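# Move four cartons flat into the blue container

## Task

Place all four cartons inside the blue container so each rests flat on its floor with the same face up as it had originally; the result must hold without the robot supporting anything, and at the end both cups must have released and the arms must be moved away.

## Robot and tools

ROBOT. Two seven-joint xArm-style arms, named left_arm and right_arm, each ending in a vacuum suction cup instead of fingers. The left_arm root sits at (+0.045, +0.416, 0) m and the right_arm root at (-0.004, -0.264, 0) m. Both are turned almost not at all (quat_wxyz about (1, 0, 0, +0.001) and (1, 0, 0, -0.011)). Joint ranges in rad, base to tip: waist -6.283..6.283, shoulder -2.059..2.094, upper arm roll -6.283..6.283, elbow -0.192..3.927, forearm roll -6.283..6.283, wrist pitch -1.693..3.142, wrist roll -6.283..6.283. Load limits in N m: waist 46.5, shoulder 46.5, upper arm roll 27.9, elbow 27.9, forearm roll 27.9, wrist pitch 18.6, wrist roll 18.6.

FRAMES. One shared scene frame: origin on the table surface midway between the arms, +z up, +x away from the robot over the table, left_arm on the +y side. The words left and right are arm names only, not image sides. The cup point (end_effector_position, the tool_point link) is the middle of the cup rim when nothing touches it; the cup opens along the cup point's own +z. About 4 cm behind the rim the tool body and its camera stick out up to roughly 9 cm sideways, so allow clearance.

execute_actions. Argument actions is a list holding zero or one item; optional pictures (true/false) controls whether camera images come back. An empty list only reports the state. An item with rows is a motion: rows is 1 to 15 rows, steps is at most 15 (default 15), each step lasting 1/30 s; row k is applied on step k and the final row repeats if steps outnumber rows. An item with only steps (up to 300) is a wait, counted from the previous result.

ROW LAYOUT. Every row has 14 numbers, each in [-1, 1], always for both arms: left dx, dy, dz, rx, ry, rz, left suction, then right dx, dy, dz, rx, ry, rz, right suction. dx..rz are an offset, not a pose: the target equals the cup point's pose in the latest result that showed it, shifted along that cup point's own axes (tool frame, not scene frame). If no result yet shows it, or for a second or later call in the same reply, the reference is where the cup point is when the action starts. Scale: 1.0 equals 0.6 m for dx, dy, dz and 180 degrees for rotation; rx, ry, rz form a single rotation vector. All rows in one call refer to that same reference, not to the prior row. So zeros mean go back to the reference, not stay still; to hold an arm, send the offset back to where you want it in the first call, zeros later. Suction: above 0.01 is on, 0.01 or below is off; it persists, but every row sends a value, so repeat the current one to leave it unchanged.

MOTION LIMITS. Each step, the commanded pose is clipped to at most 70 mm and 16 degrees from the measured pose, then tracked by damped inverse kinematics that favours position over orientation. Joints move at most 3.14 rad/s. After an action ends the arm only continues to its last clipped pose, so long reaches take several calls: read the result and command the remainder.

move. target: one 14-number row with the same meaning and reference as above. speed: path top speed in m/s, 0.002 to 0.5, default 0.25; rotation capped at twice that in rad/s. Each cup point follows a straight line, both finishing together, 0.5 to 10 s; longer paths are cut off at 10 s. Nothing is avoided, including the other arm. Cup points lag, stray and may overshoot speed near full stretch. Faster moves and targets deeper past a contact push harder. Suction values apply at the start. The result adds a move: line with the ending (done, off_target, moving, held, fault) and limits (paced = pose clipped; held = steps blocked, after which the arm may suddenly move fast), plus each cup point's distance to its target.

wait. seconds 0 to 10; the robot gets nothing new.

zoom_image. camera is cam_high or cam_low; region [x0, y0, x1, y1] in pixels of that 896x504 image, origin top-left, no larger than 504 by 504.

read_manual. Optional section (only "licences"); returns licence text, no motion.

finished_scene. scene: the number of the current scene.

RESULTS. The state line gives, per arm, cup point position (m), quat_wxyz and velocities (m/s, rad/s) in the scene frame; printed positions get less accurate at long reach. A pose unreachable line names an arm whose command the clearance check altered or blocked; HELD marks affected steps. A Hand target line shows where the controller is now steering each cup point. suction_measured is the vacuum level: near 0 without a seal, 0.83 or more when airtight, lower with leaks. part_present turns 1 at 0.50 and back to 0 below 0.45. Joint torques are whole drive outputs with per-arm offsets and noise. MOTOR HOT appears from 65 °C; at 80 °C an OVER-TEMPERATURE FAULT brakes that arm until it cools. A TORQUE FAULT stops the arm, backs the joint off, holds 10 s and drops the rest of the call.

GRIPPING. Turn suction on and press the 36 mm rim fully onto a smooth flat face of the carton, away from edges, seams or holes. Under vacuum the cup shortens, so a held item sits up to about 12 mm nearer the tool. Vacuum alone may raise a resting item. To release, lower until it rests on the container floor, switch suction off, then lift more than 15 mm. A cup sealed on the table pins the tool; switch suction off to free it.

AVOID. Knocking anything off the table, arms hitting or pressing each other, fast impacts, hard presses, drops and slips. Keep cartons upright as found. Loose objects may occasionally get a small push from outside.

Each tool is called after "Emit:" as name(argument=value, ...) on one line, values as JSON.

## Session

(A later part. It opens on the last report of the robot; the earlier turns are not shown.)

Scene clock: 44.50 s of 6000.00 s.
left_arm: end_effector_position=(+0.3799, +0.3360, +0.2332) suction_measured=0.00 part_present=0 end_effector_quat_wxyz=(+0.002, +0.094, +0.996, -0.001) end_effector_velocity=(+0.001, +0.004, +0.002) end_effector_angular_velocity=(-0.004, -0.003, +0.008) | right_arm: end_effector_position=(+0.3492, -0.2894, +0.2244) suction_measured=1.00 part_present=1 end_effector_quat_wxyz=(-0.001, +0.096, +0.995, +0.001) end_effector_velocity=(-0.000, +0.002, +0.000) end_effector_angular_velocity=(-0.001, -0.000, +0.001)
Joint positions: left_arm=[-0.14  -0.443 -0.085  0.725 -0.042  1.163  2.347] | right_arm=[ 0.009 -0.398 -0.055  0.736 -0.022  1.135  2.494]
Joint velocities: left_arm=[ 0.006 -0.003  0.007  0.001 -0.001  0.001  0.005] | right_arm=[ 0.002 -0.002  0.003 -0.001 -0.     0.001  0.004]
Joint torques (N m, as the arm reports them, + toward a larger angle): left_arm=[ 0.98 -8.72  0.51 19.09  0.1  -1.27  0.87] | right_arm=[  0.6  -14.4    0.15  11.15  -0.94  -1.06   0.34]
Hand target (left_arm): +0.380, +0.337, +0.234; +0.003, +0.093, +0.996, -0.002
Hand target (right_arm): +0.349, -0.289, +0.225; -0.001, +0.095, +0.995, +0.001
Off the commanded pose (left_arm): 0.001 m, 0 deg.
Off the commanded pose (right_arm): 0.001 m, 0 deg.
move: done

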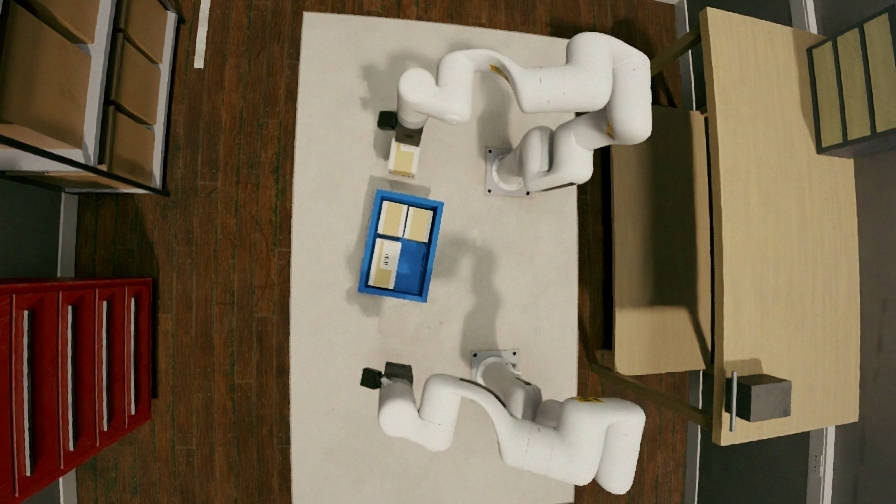

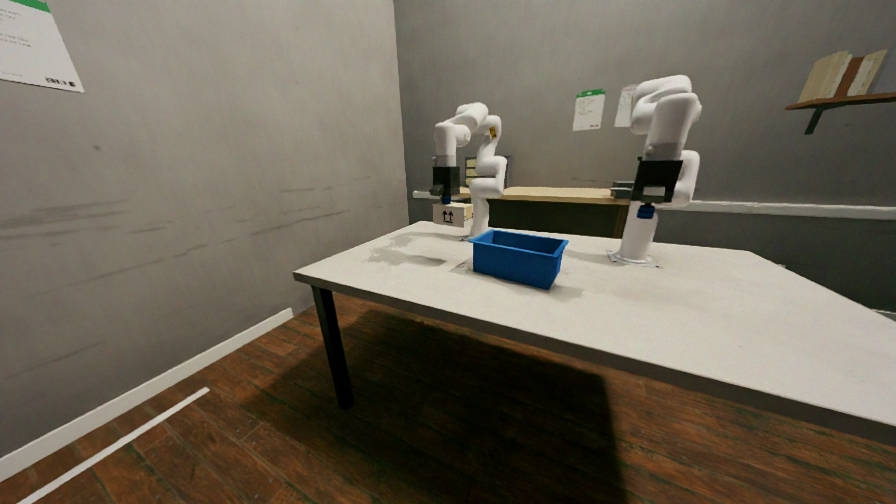

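Emit:
move(target=[0,0,0,0,0,0,0,0.149,0.505,0.02,0,0,0,1], speed=0.3)

Emit:
move(target=[0,0,0,0,0,0,0,0,0,0.09,0,0,0,1], speed=0.08)

Emit:
zoom_image(camera="cam_high", region=[340, 170, 480, 320])

Emit:
zoom_image(camera="cam_low", region=[450, 180, 600, 300])

Scene clock: 53.57 s of 6000.00 s.
left_arm: end_effector_position=(+0.3799, +0.3360, +0.2332) suction_measured=0.00 part_present=0 end_effector_quat_wxyz=(+0.002, +0.094, +0.996, -0.001) end_effector_velocity=(-0.001, -0.000, -0.001) end_effector_angular_velocity=(-0.001, +0.002, -0.001) | right_arm: end_effector_position=(+0.3181, +0.0246, +0.2124) suction_measured=1.00 part_present=1 end_effector_quat_wxyz=(-0.001, +0.096, +0.995, +0.001) end_effector_velocity=(-0.004, +0.005, -0.000) end_effector_angular_velocity=(-0.001, +0.001, +0.015)
Joint positions: left_arm=[-0.14  -0.443 -0.085  0.725 -0.042  1.163  2.347] | right_arm=[ 0.291 -0.131  0.442  0.961  0.066  1.081  3.226]
Joint velocities: left_arm=[ 0.    -0.    -0.001 -0.001 -0.002 -0.     0.001] | right_arm=[ 0.007  0.002  0.009  0.003 -0.     0.002  0.001]
Joint torques (N m, as the arm reports them, + toward a larger angle): left_arm=[ 0.18 -8.87  1.02 19.22  0.55 -1.41  0.84] | right_arm=[  0.6  -20.33  -1.26  11.05  -1.13  -1.15   0.39]
Hand target (left_arm): +0.380, +0.336, +0.233; +0.002, +0.094, +0.996, -0.001
Hand target (right_arm): +0.318, +0.025, +0.212; -0.001, +0.096, +0.995, +0.001
Off the commanded pose (left_arm): 0.000 m, 0 deg.
Off the commanded pose (right_arm): 0.001 m, 0 deg.
After step 90, 4.50 s passed at rest.
move: done

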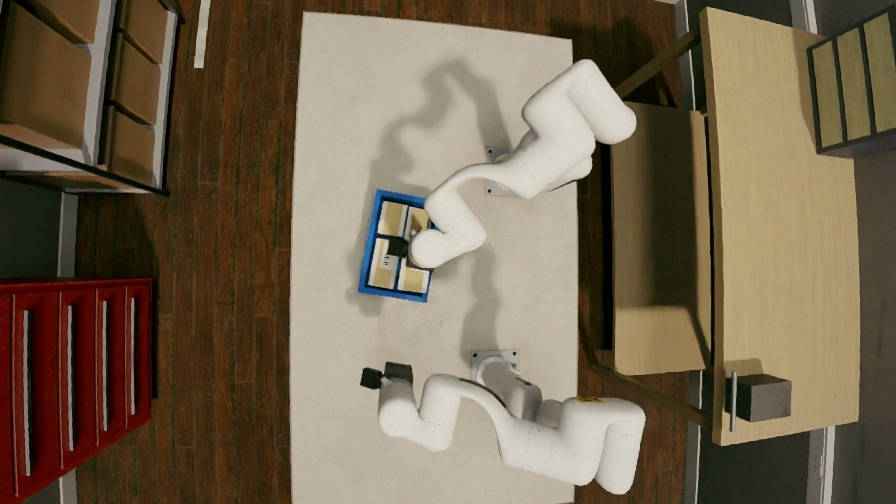

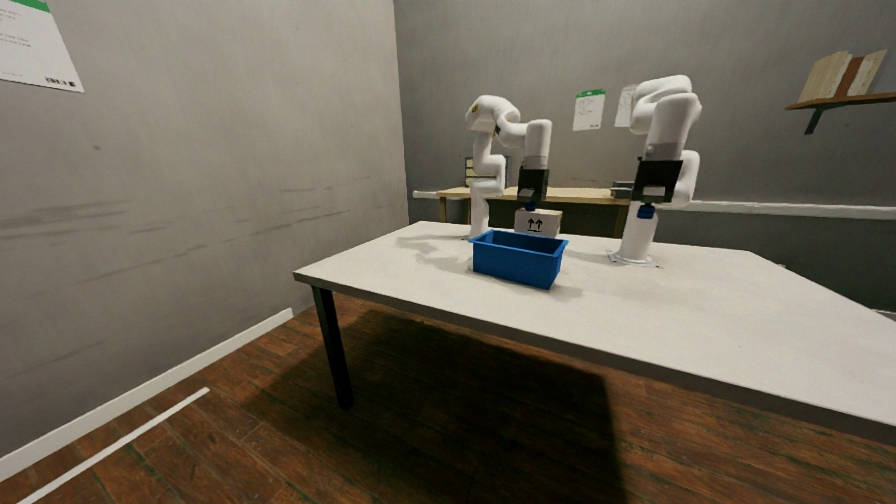

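Scene clock: 54.60 s of 6000.00 s.
left_arm: end_effector_position=(+0.3799, +0.3360, +0.2332) suction_measured=0.00 part_present=0 end_effector_quat_wxyz=(+0.002, +0.094, +0.996, -0.001) end_effector_velocity=(+0.000, -0.000, +0.000) end_effector_angular_velocity=(-0.001, +0.000, +0.001) | right_arm: end_effector_position=(+0.3182, +0.0247, +0.1588) suction_measured=1.00 part_present=1 end_effector_quat_wxyz=(-0.001, +0.096, +0.995, +0.001) end_effector_velocity=(-0.000, -0.000, -0.001) end_effector_angular_velocity=(-0.001, -0.000, +0.000)
Joint positions: left_arm=[-0.14  -0.443 -0.085  0.725 -0.042  1.163  2.347] | right_arm=[ 0.292 -0.061  0.454  0.866  0.037  0.921  3.251]
Joint velocities: left_arm=[ 0.     0.    -0.     0.001 -0.001  0.    -0.001] | right_arm=[ 0.     0.     0.    -0.003 -0.001 -0.002  0.001]
Joint torques (N m, as the arm reports them, + toward a larger angle): left_arm=[-0.35 -8.69  0.43 18.97  0.01 -1.06  0.75] | right_arm=[  0.55 -21.73  -0.9   10.6   -0.9   -1.12   0.32]
Hand target (left_arm): +0.380, +0.336, +0.233; +0.002, +0.094, +0.996, -0.001
Hand target (right_arm): +0.318, +0.024, +0.158; -0.001, +0.096, +0.995, +0.001
Off the commanded pose (left_arm): 0.000 m, 0 deg.
Off the commanded pose (right_arm): 0.000 m, 0 deg.
move: done

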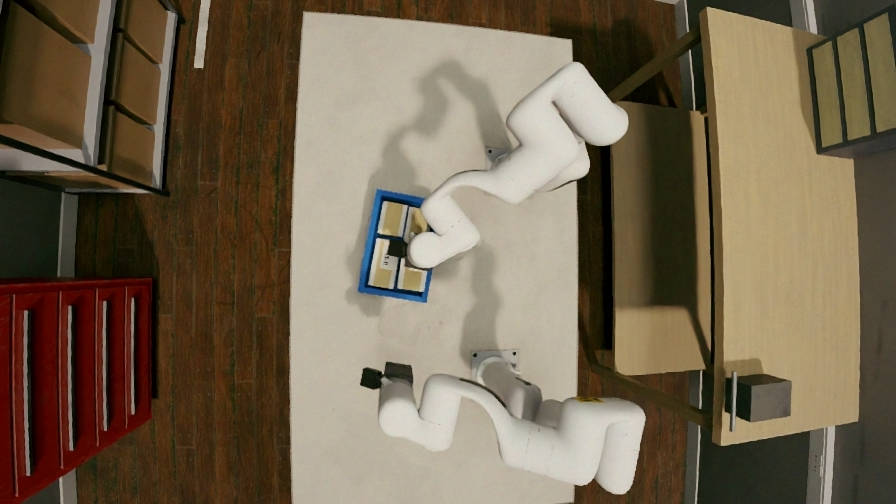

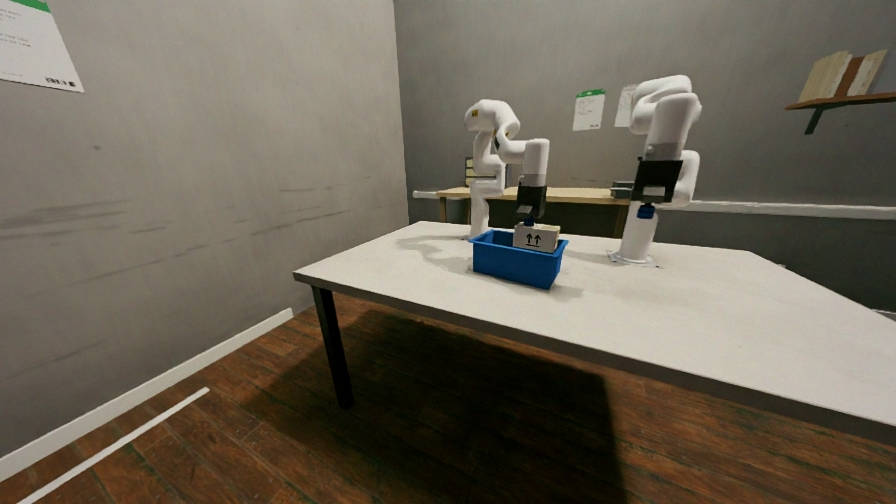

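Region (340, 170, 480, 320) of cam_high's 896x504 image, scaled by 3.360, with more detail than that image has; it fills the left 470 columns of this view, and the rest is white.

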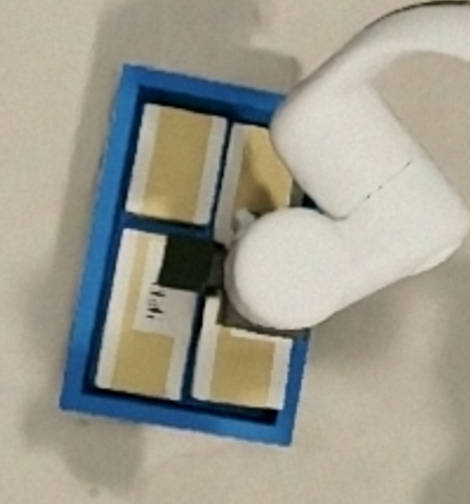

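Region (450, 180, 600, 300) of cam_low's 896x504 image, scaled by 3.360, with more detail than that image has; it fills the top 403 rows of this view, and the rest is white.

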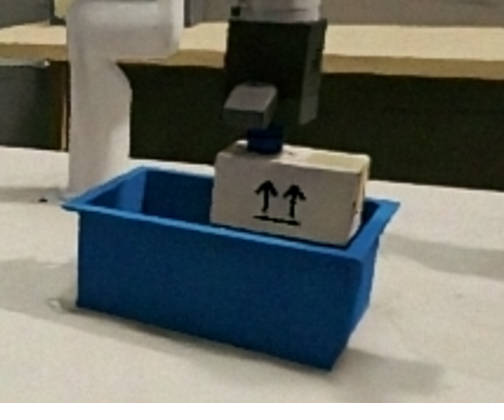

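Emit:
move(target=[0,0,0,0,0,0,0,-0.003,0.005,0.025,0,0,0,1], speed=0.04)

Emit:
move(target=[0,0,0,0,0,0,0,0,0,0.06,0,0,0,1], speed=0.03)

Emit:
zoom_image(camera="cam_high", region=[340, 170, 480, 320])

Scene clock: 59.03 s of 6000.00 s.
left_arm: end_effector_position=(+0.3799, +0.3360, +0.2332) suction_measured=0.00 part_present=0 end_effector_quat_wxyz=(+0.002, +0.094, +0.996, -0.001) end_effector_velocity=(-0.001, +0.001, -0.001) end_effector_angular_velocity=(+0.000, +0.003, +0.003) | right_arm: end_effector_position=(+0.3205, +0.0273, +0.1439) suction_measured=1.00 part_present=1 end_effector_quat_wxyz=(-0.001, +0.096, +0.995, +0.001) end_effector_velocity=(+0.001, +0.001, +0.001) end_effector_angular_velocity=(+0.002, -0.004, +0.001)
Joint positions: left_arm=[-0.14  -0.443 -0.085  0.725 -0.042  1.163  2.347] | right_arm=[ 0.293 -0.023  0.457  0.857  0.016  0.878  3.267]
Joint velocities: left_arm=[ 0.     0.     0.001 -0.002  0.     0.001 -0.002] | right_arm=[ 0.001 -0.001  0.     0.002 -0.001 -0.002  0.   ]
Joint torques (N m, as the arm reports them, + toward a larger angle): left_arm=[ 0.02 -8.09  0.8  19.26  0.32 -1.25  0.72] | right_arm=[  0.67 -22.54  -0.73  10.4   -1.06  -1.1    0.42]
Hand target (left_arm): +0.380, +0.336, +0.233; +0.002, +0.094, +0.996, -0.001
Hand target (right_arm): +0.320, +0.027, +0.144; -0.001, +0.096, +0.995, +0.001
Off the commanded pose (left_arm): 0.000 m, 0 deg.
Off the commanded pose (right_arm): 0.000 m, 0 deg.
After step 90, 0.67 s passed at rest.
move: done

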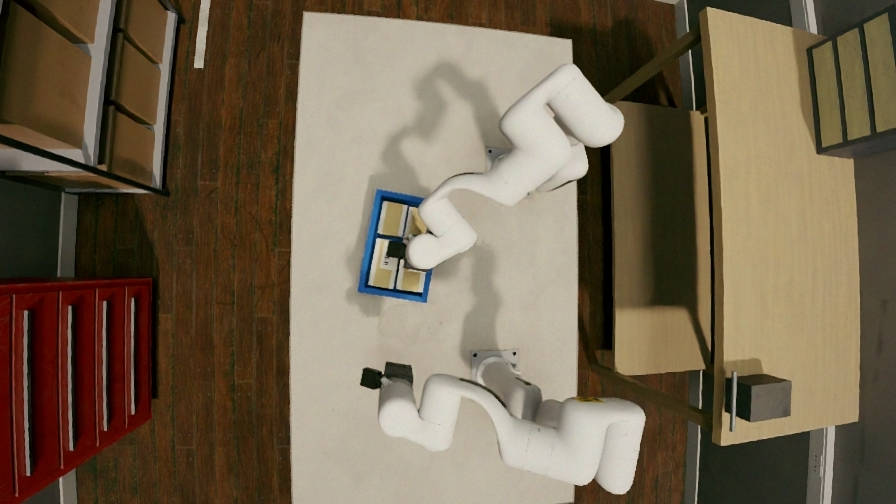

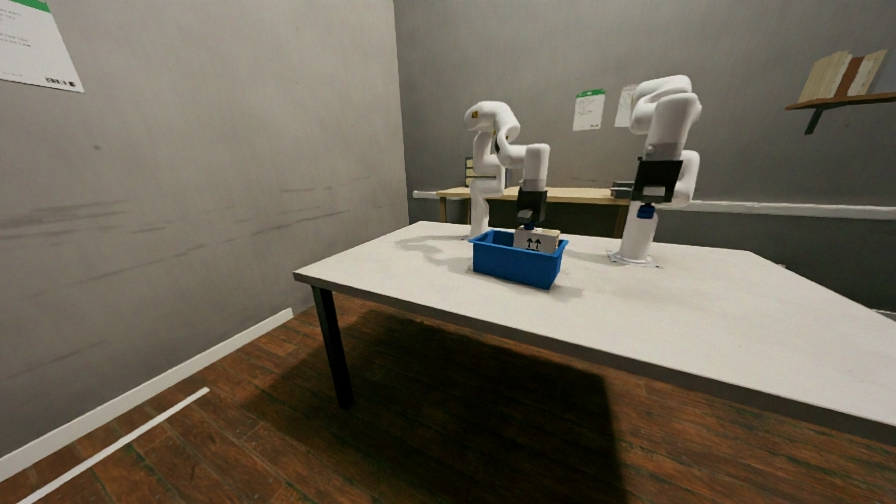

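Scene clock: 60.53 s of 6000.00 s.
left_arm: end_effector_position=(+0.3799, +0.3360, +0.2332) suction_measured=0.00 part_present=0 end_effector_quat_wxyz=(+0.002, +0.094, +0.996, -0.001) end_effector_velocity=(-0.000, -0.000, -0.000) end_effector_angular_velocity=(+0.001, +0.000, -0.001) | right_arm: end_effector_position=(+0.3205, +0.0273, +0.1081) suction_measured=1.00 part_present=1 end_effector_quat_wxyz=(-0.001, +0.096, +0.995, +0.001) end_effector_velocity=(+0.000, +0.001, +0.001) end_effector_angular_velocity=(+0.002, -0.002, -0.003)
Joint positions: left_arm=[-0.14  -0.443 -0.085  0.725 -0.042  1.163  2.347] | right_arm=[ 0.295  0.048  0.458  0.815 -0.027  0.771  3.3  ]
Joint velocities: left_arm=[-0.  0. -0. -0.  0.  0.  0.] | right_arm=[-0.    -0.001  0.     0.001  0.001 -0.001  0.003]
Joint torques (N m, as the arm reports them, + toward a larger angle): left_arm=[-0.58 -9.03  0.77 19.12  0.02 -1.26  0.54] | right_arm=[  0.8  -23.7   -0.27   9.95  -0.98  -1.21   0.56]
Hand target (left_arm): +0.380, +0.336, +0.233; +0.002, +0.094, +0.996, -0.001
Hand target (right_arm): +0.320, +0.027, +0.108; -0.001, +0.096, +0.995, +0.001
Off the commanded pose (left_arm): 0.000 m, 0 deg.
Off the commanded pose (right_arm): 0.000 m, 0 deg.
move: done

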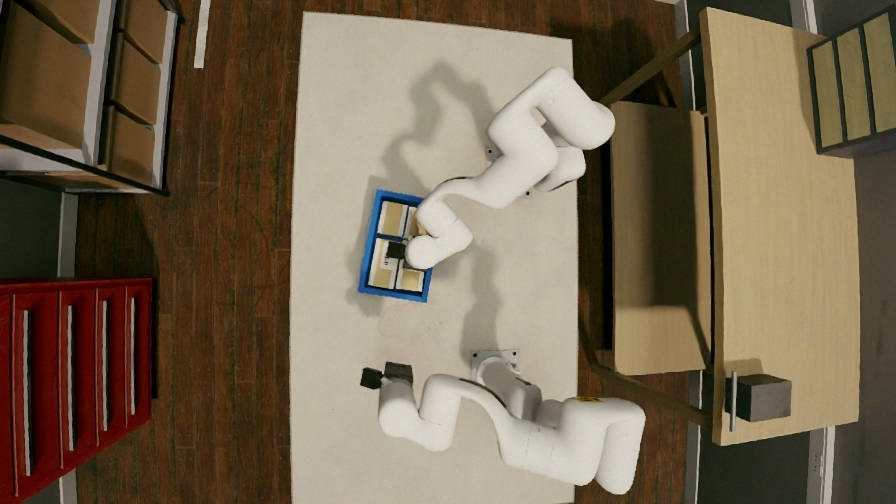

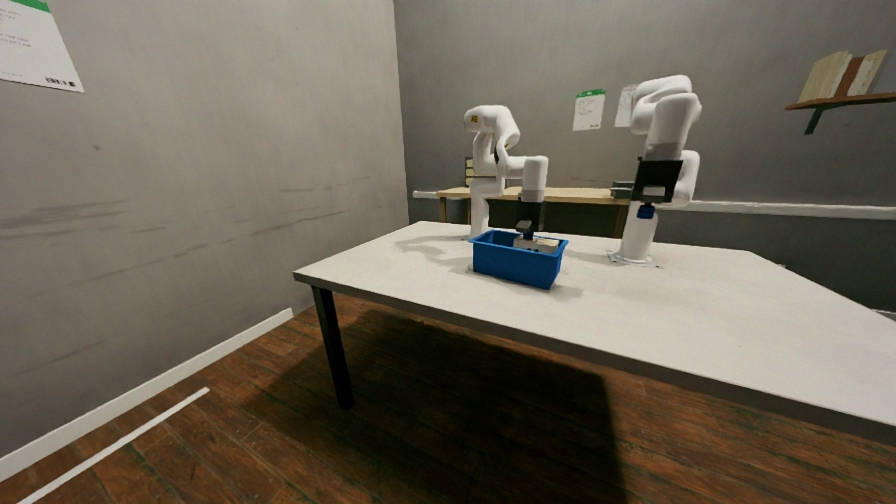

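Region (340, 170, 480, 320) of cam_high's 896x504 image, scaled by 3.360, with more detail than that image has; it fills the left 470 columns of this view, and the rest is white.

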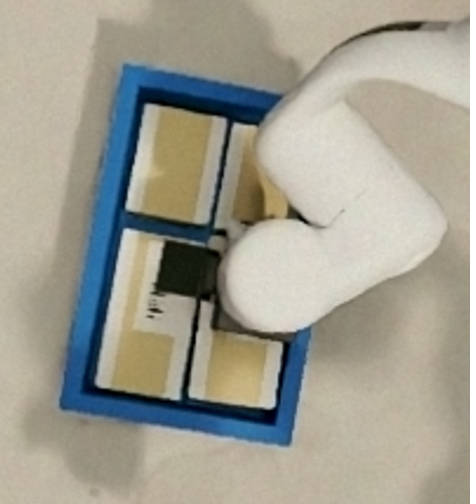

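Emit:
move(target=[0,0,0,0,0,0,0,0,0,0.075,0,0,0,1], speed=0.03)

Scene clock: 64.67 s of 6000.00 s.
left_arm: end_effector_position=(+0.3799, +0.3360, +0.2332) suction_measured=0.00 part_present=0 end_effector_quat_wxyz=(+0.002, +0.094, +0.996, -0.001) end_effector_velocity=(+0.000, -0.000, +0.000) end_effector_angular_velocity=(-0.000, -0.000, -0.000) | right_arm: end_effector_position=(+0.3273, +0.0326, +0.0744) suction_measured=1.00 part_present=1 end_effector_quat_wxyz=(+0.011, +0.096, +0.995, +0.009) end_effector_velocity=(+0.000, -0.001, -0.000) end_effector_angular_velocity=(-0.002, +0.000, +0.000)
Joint positions: left_arm=[-0.14  -0.443 -0.085  0.725 -0.042  1.163  2.347] | right_arm=[ 0.305  0.137  0.447  0.791 -0.107  0.642  3.359]
Joint velocities: left_arm=[ 0. -0. -0.  0. -0.  0.  0.] | right_arm=[ 0.002 -0.    -0.003 -0.    -0.001  0.001 -0.001]
Joint torques (N m, as the arm reports them, + toward a larger angle): left_arm=[-0.39 -7.93  0.43 19.39 -0.09 -1.41  0.82] | right_arm=[-1.17 16.93 -2.42 -3.09 -1.89 -0.86  0.54]
Hand target (left_arm): +0.380, +0.336, +0.233; +0.002, +0.094, +0.996, -0.001
Hand target (right_arm): +0.320, +0.027, +0.063; -0.001, +0.097, +0.995, +0.001
Off the commanded pose (left_arm): 0.000 m, 0 deg.
Off the commanded pose (right_arm): 0.014 m, 2 deg.
move: off_target (right_arm)

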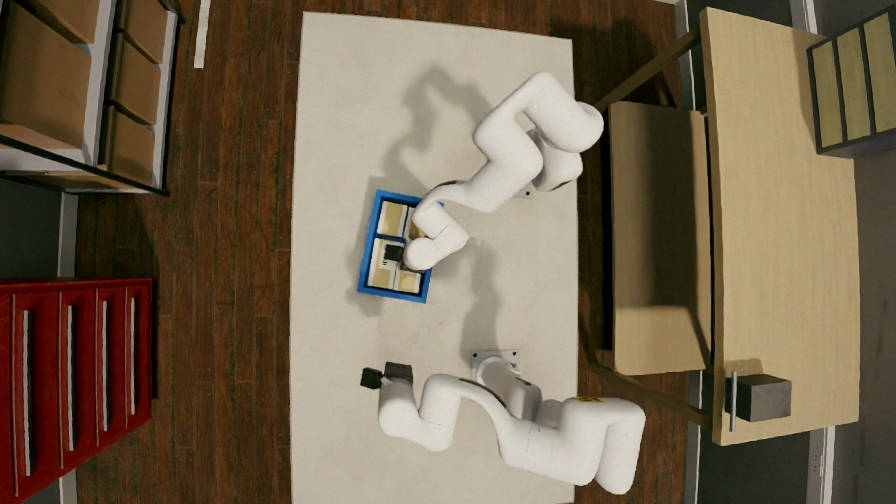

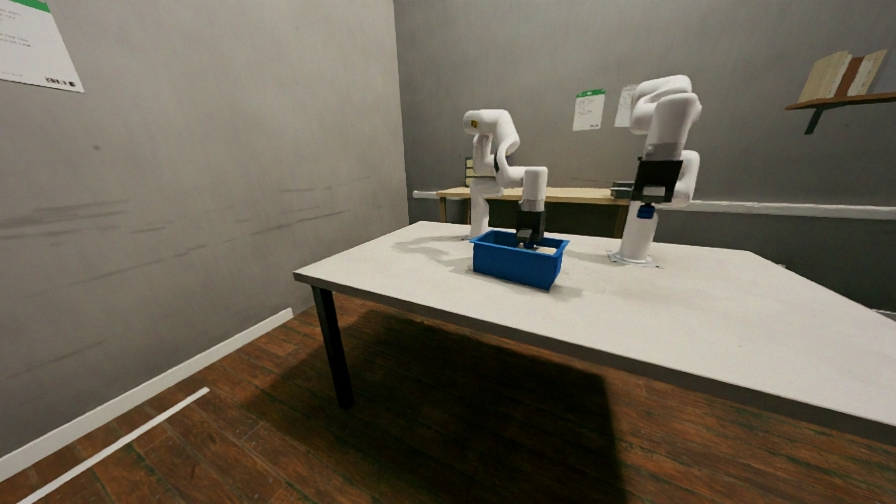

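Bottomed out (long cartons are taller). Release.

Emit:
execute_actions(actions=[{"rows":[[0,0,0,0,0,0,0,0,0,-0.006,0,0,0,0]],"steps":9}], pictures=false)

Emit:
move(target=[0,0,0,0,0,0,0,0,0,-0.17,0,0,0,0], speed=0.2)

Emit:
move(target=[0,0,0,0,0,0,0,-0.15,-0.45,-0.1,0,0,0,0], speed=0.4)

Emit:
zoom_image(camera="cam_high", region=[340, 170, 480, 320])

Scene clock: 68.10 s of 6000.00 s.
left_arm: end_effector_position=(+0.3799, +0.3360, +0.2332) suction_measured=0.00 part_present=0 end_effector_quat_wxyz=(+0.002, +0.094, +0.996, -0.001) end_effector_velocity=(-0.000, -0.000, +0.000) end_effector_angular_velocity=(-0.001, +0.000, -0.000) | right_arm: end_effector_position=(+0.3286, +0.0301, +0.0768) suction_measured=0.00 part_present=0 end_effector_quat_wxyz=(+0.011, +0.099, +0.995, +0.008) end_effector_velocity=(-0.004, +0.001, -0.000) end_effector_angular_velocity=(-0.008, +0.008, +0.007)
Joint positions: left_arm=[-0.14  -0.443 -0.085  0.725 -0.042  1.163  2.347] | right_arm=[ 0.304  0.129  0.442  0.791 -0.1    0.65   3.353]
Joint velocities: left_arm=[ 0.    -0.    -0.     0.    -0.001  0.001  0.001] | right_arm=[ 0.009 -0.001 -0.002  0.003  0.002  0.014 -0.002]
Joint torques (N m, as the arm reports them, + toward a larger angle): left_arm=[ 0.3  -8.24  0.18 19.07 -0.12 -1.31  1.02] | right_arm=[ -1.58 -13.72  -1.85   3.47  -1.33   1.82   0.44]
Hand target (left_arm): +0.380, +0.336, +0.233; +0.002, +0.094, +0.996, -0.001
Hand target (right_arm): +0.327, +0.033, +0.078; +0.011, +0.096, +0.995, +0.009
Off the commanded pose (left_arm): 0.000 m, 0 deg.
Off the commanded pose (right_arm): 0.003 m, 0 deg.
Steps of this call (steps 1 to 90: nothing new was sent; then 0.13 s passed at rest; steps 91 to 99: all 9 steps of this action). Readings (end_effector_position | what the end effector reports):
91: left_arm (+0.3799, +0.3360, +0.2332) | right_arm (+0.3280, +0.0318, +0.0744) | left_arm suction_measured=0.00 part_present=0 | right_arm suction_measured=0.80 part_present=1
92: left_arm (+0.3799, +0.3360, +0.2332) | right_arm (+0.3283, +0.0321, +0.0757) | left_arm suction_measured=0.00 part_present=0 | right_arm suction_measured=0.29 part_present=0
94: left_arm (+0.3799, +0.3360, +0.2332) | right_arm (+0.3287, +0.0309, +0.0768) | left_arm suction_measured=0.00 part_present=0 | right_arm suction_measured=0.00 part_present=0
98: left_arm (+0.3799, +0.3360, +0.2332) | right_arm (+0.3287, +0.0300, +0.0768) | left_arm suction_measured=0.00 part_present=0 | right_arm suction_measured=0.00 part_present=0
99: the state above

Scene clock: 69.30 s of 6000.00 s.
left_arm: end_effector_position=(+0.3799, +0.3360, +0.2332) suction_measured=0.00 part_present=0 end_effector_quat_wxyz=(+0.002, +0.094, +0.996, -0.001) end_effector_velocity=(+0.000, -0.000, +0.000) end_effector_angular_velocity=(-0.001, -0.000, -0.000) | right_arm: end_effector_position=(+0.3249, +0.0296, +0.1784) suction_measured=0.00 part_present=0 end_effector_quat_wxyz=(+0.010, +0.097, +0.995, +0.007) end_effector_velocity=(+0.001, +0.002, +0.004) end_effector_angular_velocity=(+0.005, -0.008, +0.002)
Joint positions: left_arm=[-0.14  -0.443 -0.085  0.725 -0.042  1.163  2.347] | right_arm=[ 0.295 -0.08   0.449  0.901  0.038  0.95   3.251]
Joint velocities: left_arm=[-0.     0.    -0.     0.001 -0.001  0.     0.   ] | right_arm=[ 0.001 -0.005  0.001  0.006  0.001  0.001 -0.   ]
Joint torques (N m, as the arm reports them, + toward a larger angle): left_arm=[-0.03 -8.88  0.69 18.98  0.49 -1.13  0.91] | right_arm=[  0.38 -19.68  -1.07  10.18  -1.2   -1.03   0.4 ]
Hand target (left_arm): +0.380, +0.336, +0.233; +0.002, +0.094, +0.996, -0.001
Hand target (right_arm): +0.325, +0.030, +0.179; +0.011, +0.097, +0.995, +0.008
Off the commanded pose (left_arm): 0.000 m, 0 deg.
Off the commanded pose (right_arm): 0.001 m, 0 deg.
move: done

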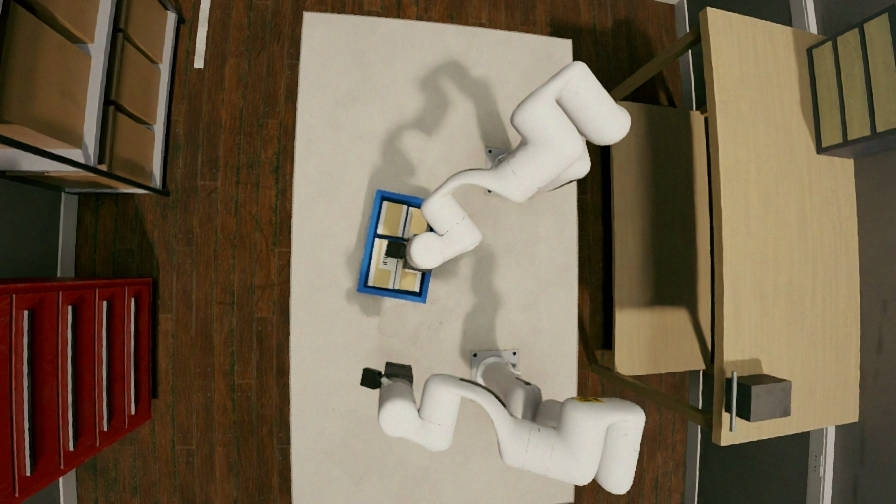

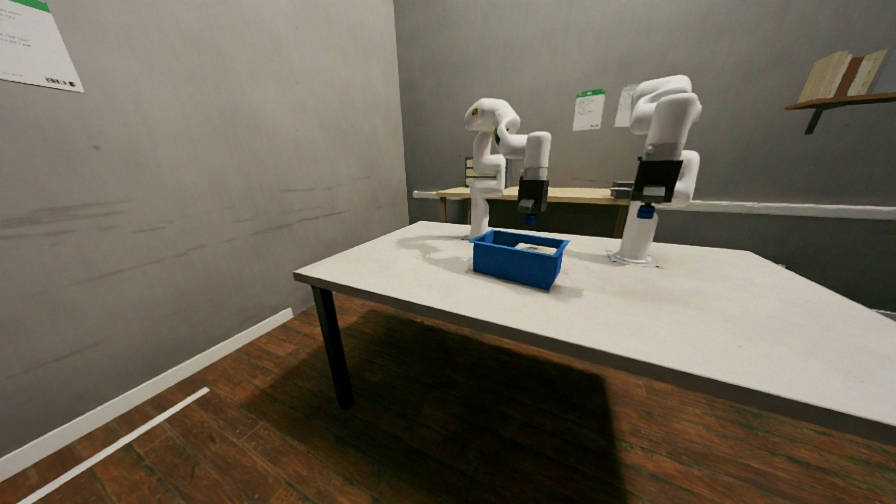

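Scene clock: 70.53 s of 6000.00 s.
left_arm: end_effector_position=(+0.3799, +0.3360, +0.2332) suction_measured=0.00 part_present=0 end_effector_quat_wxyz=(+0.002, +0.094, +0.996, -0.001) end_effector_velocity=(-0.000, -0.000, -0.000) end_effector_angular_velocity=(-0.001, +0.001, -0.000) | right_arm: end_effector_position=(+0.3609, -0.2524, +0.2358) suction_measured=0.00 part_present=0 end_effector_quat_wxyz=(+0.010, +0.096, +0.995, +0.007) end_effector_velocity=(+0.001, -0.005, +0.002) end_effector_angular_velocity=(+0.003, -0.005, -0.009)
Joint positions: left_arm=[-0.14  -0.443 -0.085  0.725 -0.042  1.163  2.347] | right_arm=[ 0.025 -0.387  0.018  0.772  0.021  1.137  2.559]
Joint velocities: left_arm=[ 0.     0.    -0.     0.    -0.001  0.     0.001] | right_arm=[-0.007 -0.002 -0.008  0.003 -0.     0.    -0.006]
Joint torques (N m, as the arm reports them, + toward a larger angle): left_arm=[ 0.13 -8.98  0.44 18.98  0.25 -1.06  0.71] | right_arm=[  0.37 -13.75  -0.24  10.3   -0.95  -0.85   0.31]
Hand target (left_arm): +0.380, +0.336, +0.233; +0.002, +0.094, +0.996, -0.001
Hand target (right_arm): +0.361, -0.253, +0.236; +0.010, +0.097, +0.995, +0.008
Off the commanded pose (left_arm): 0.000 m, 0 deg.
Off the commanded pose (right_arm): 0.002 m, 0 deg.
move: done

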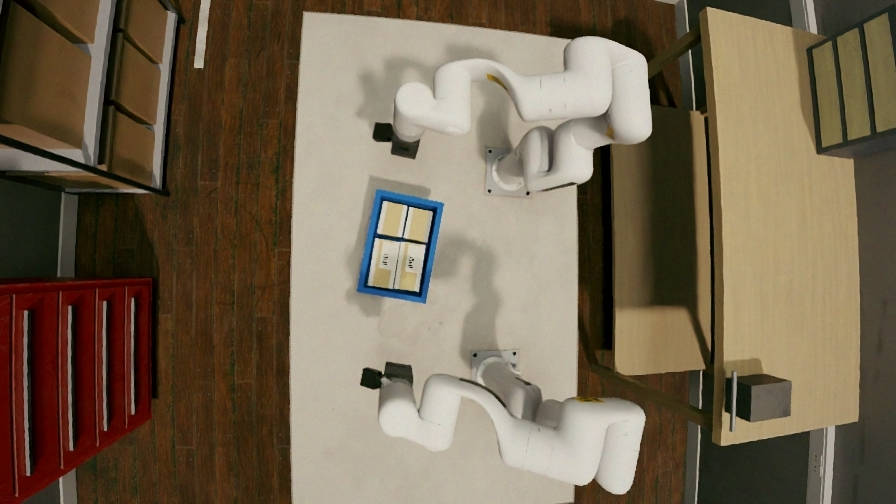

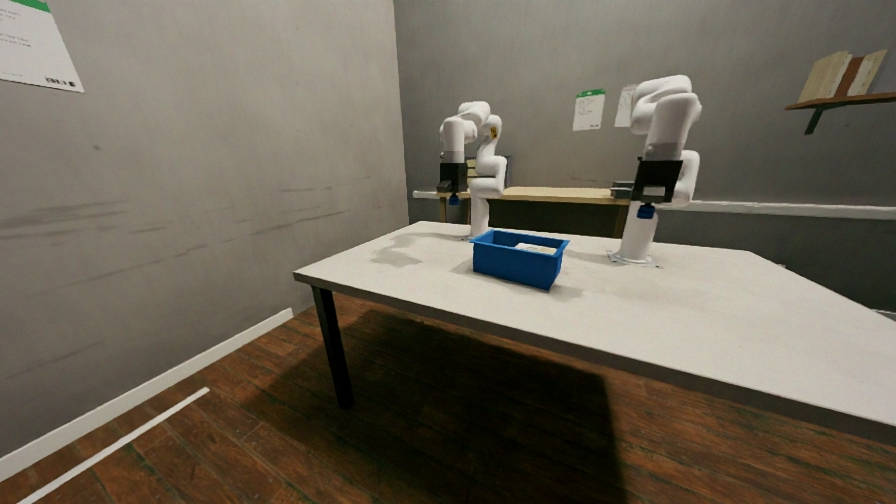

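Region (340, 170, 480, 320) of cam_high's 896x504 image, scaled by 3.360, with more detail than that image has; it fills the left 470 columns of this view, and the rest is white.

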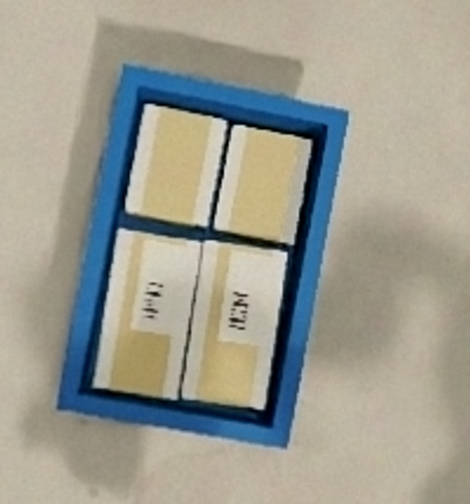

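Emit:
finished_scene(scene=1)

The scene is finished: the task was done.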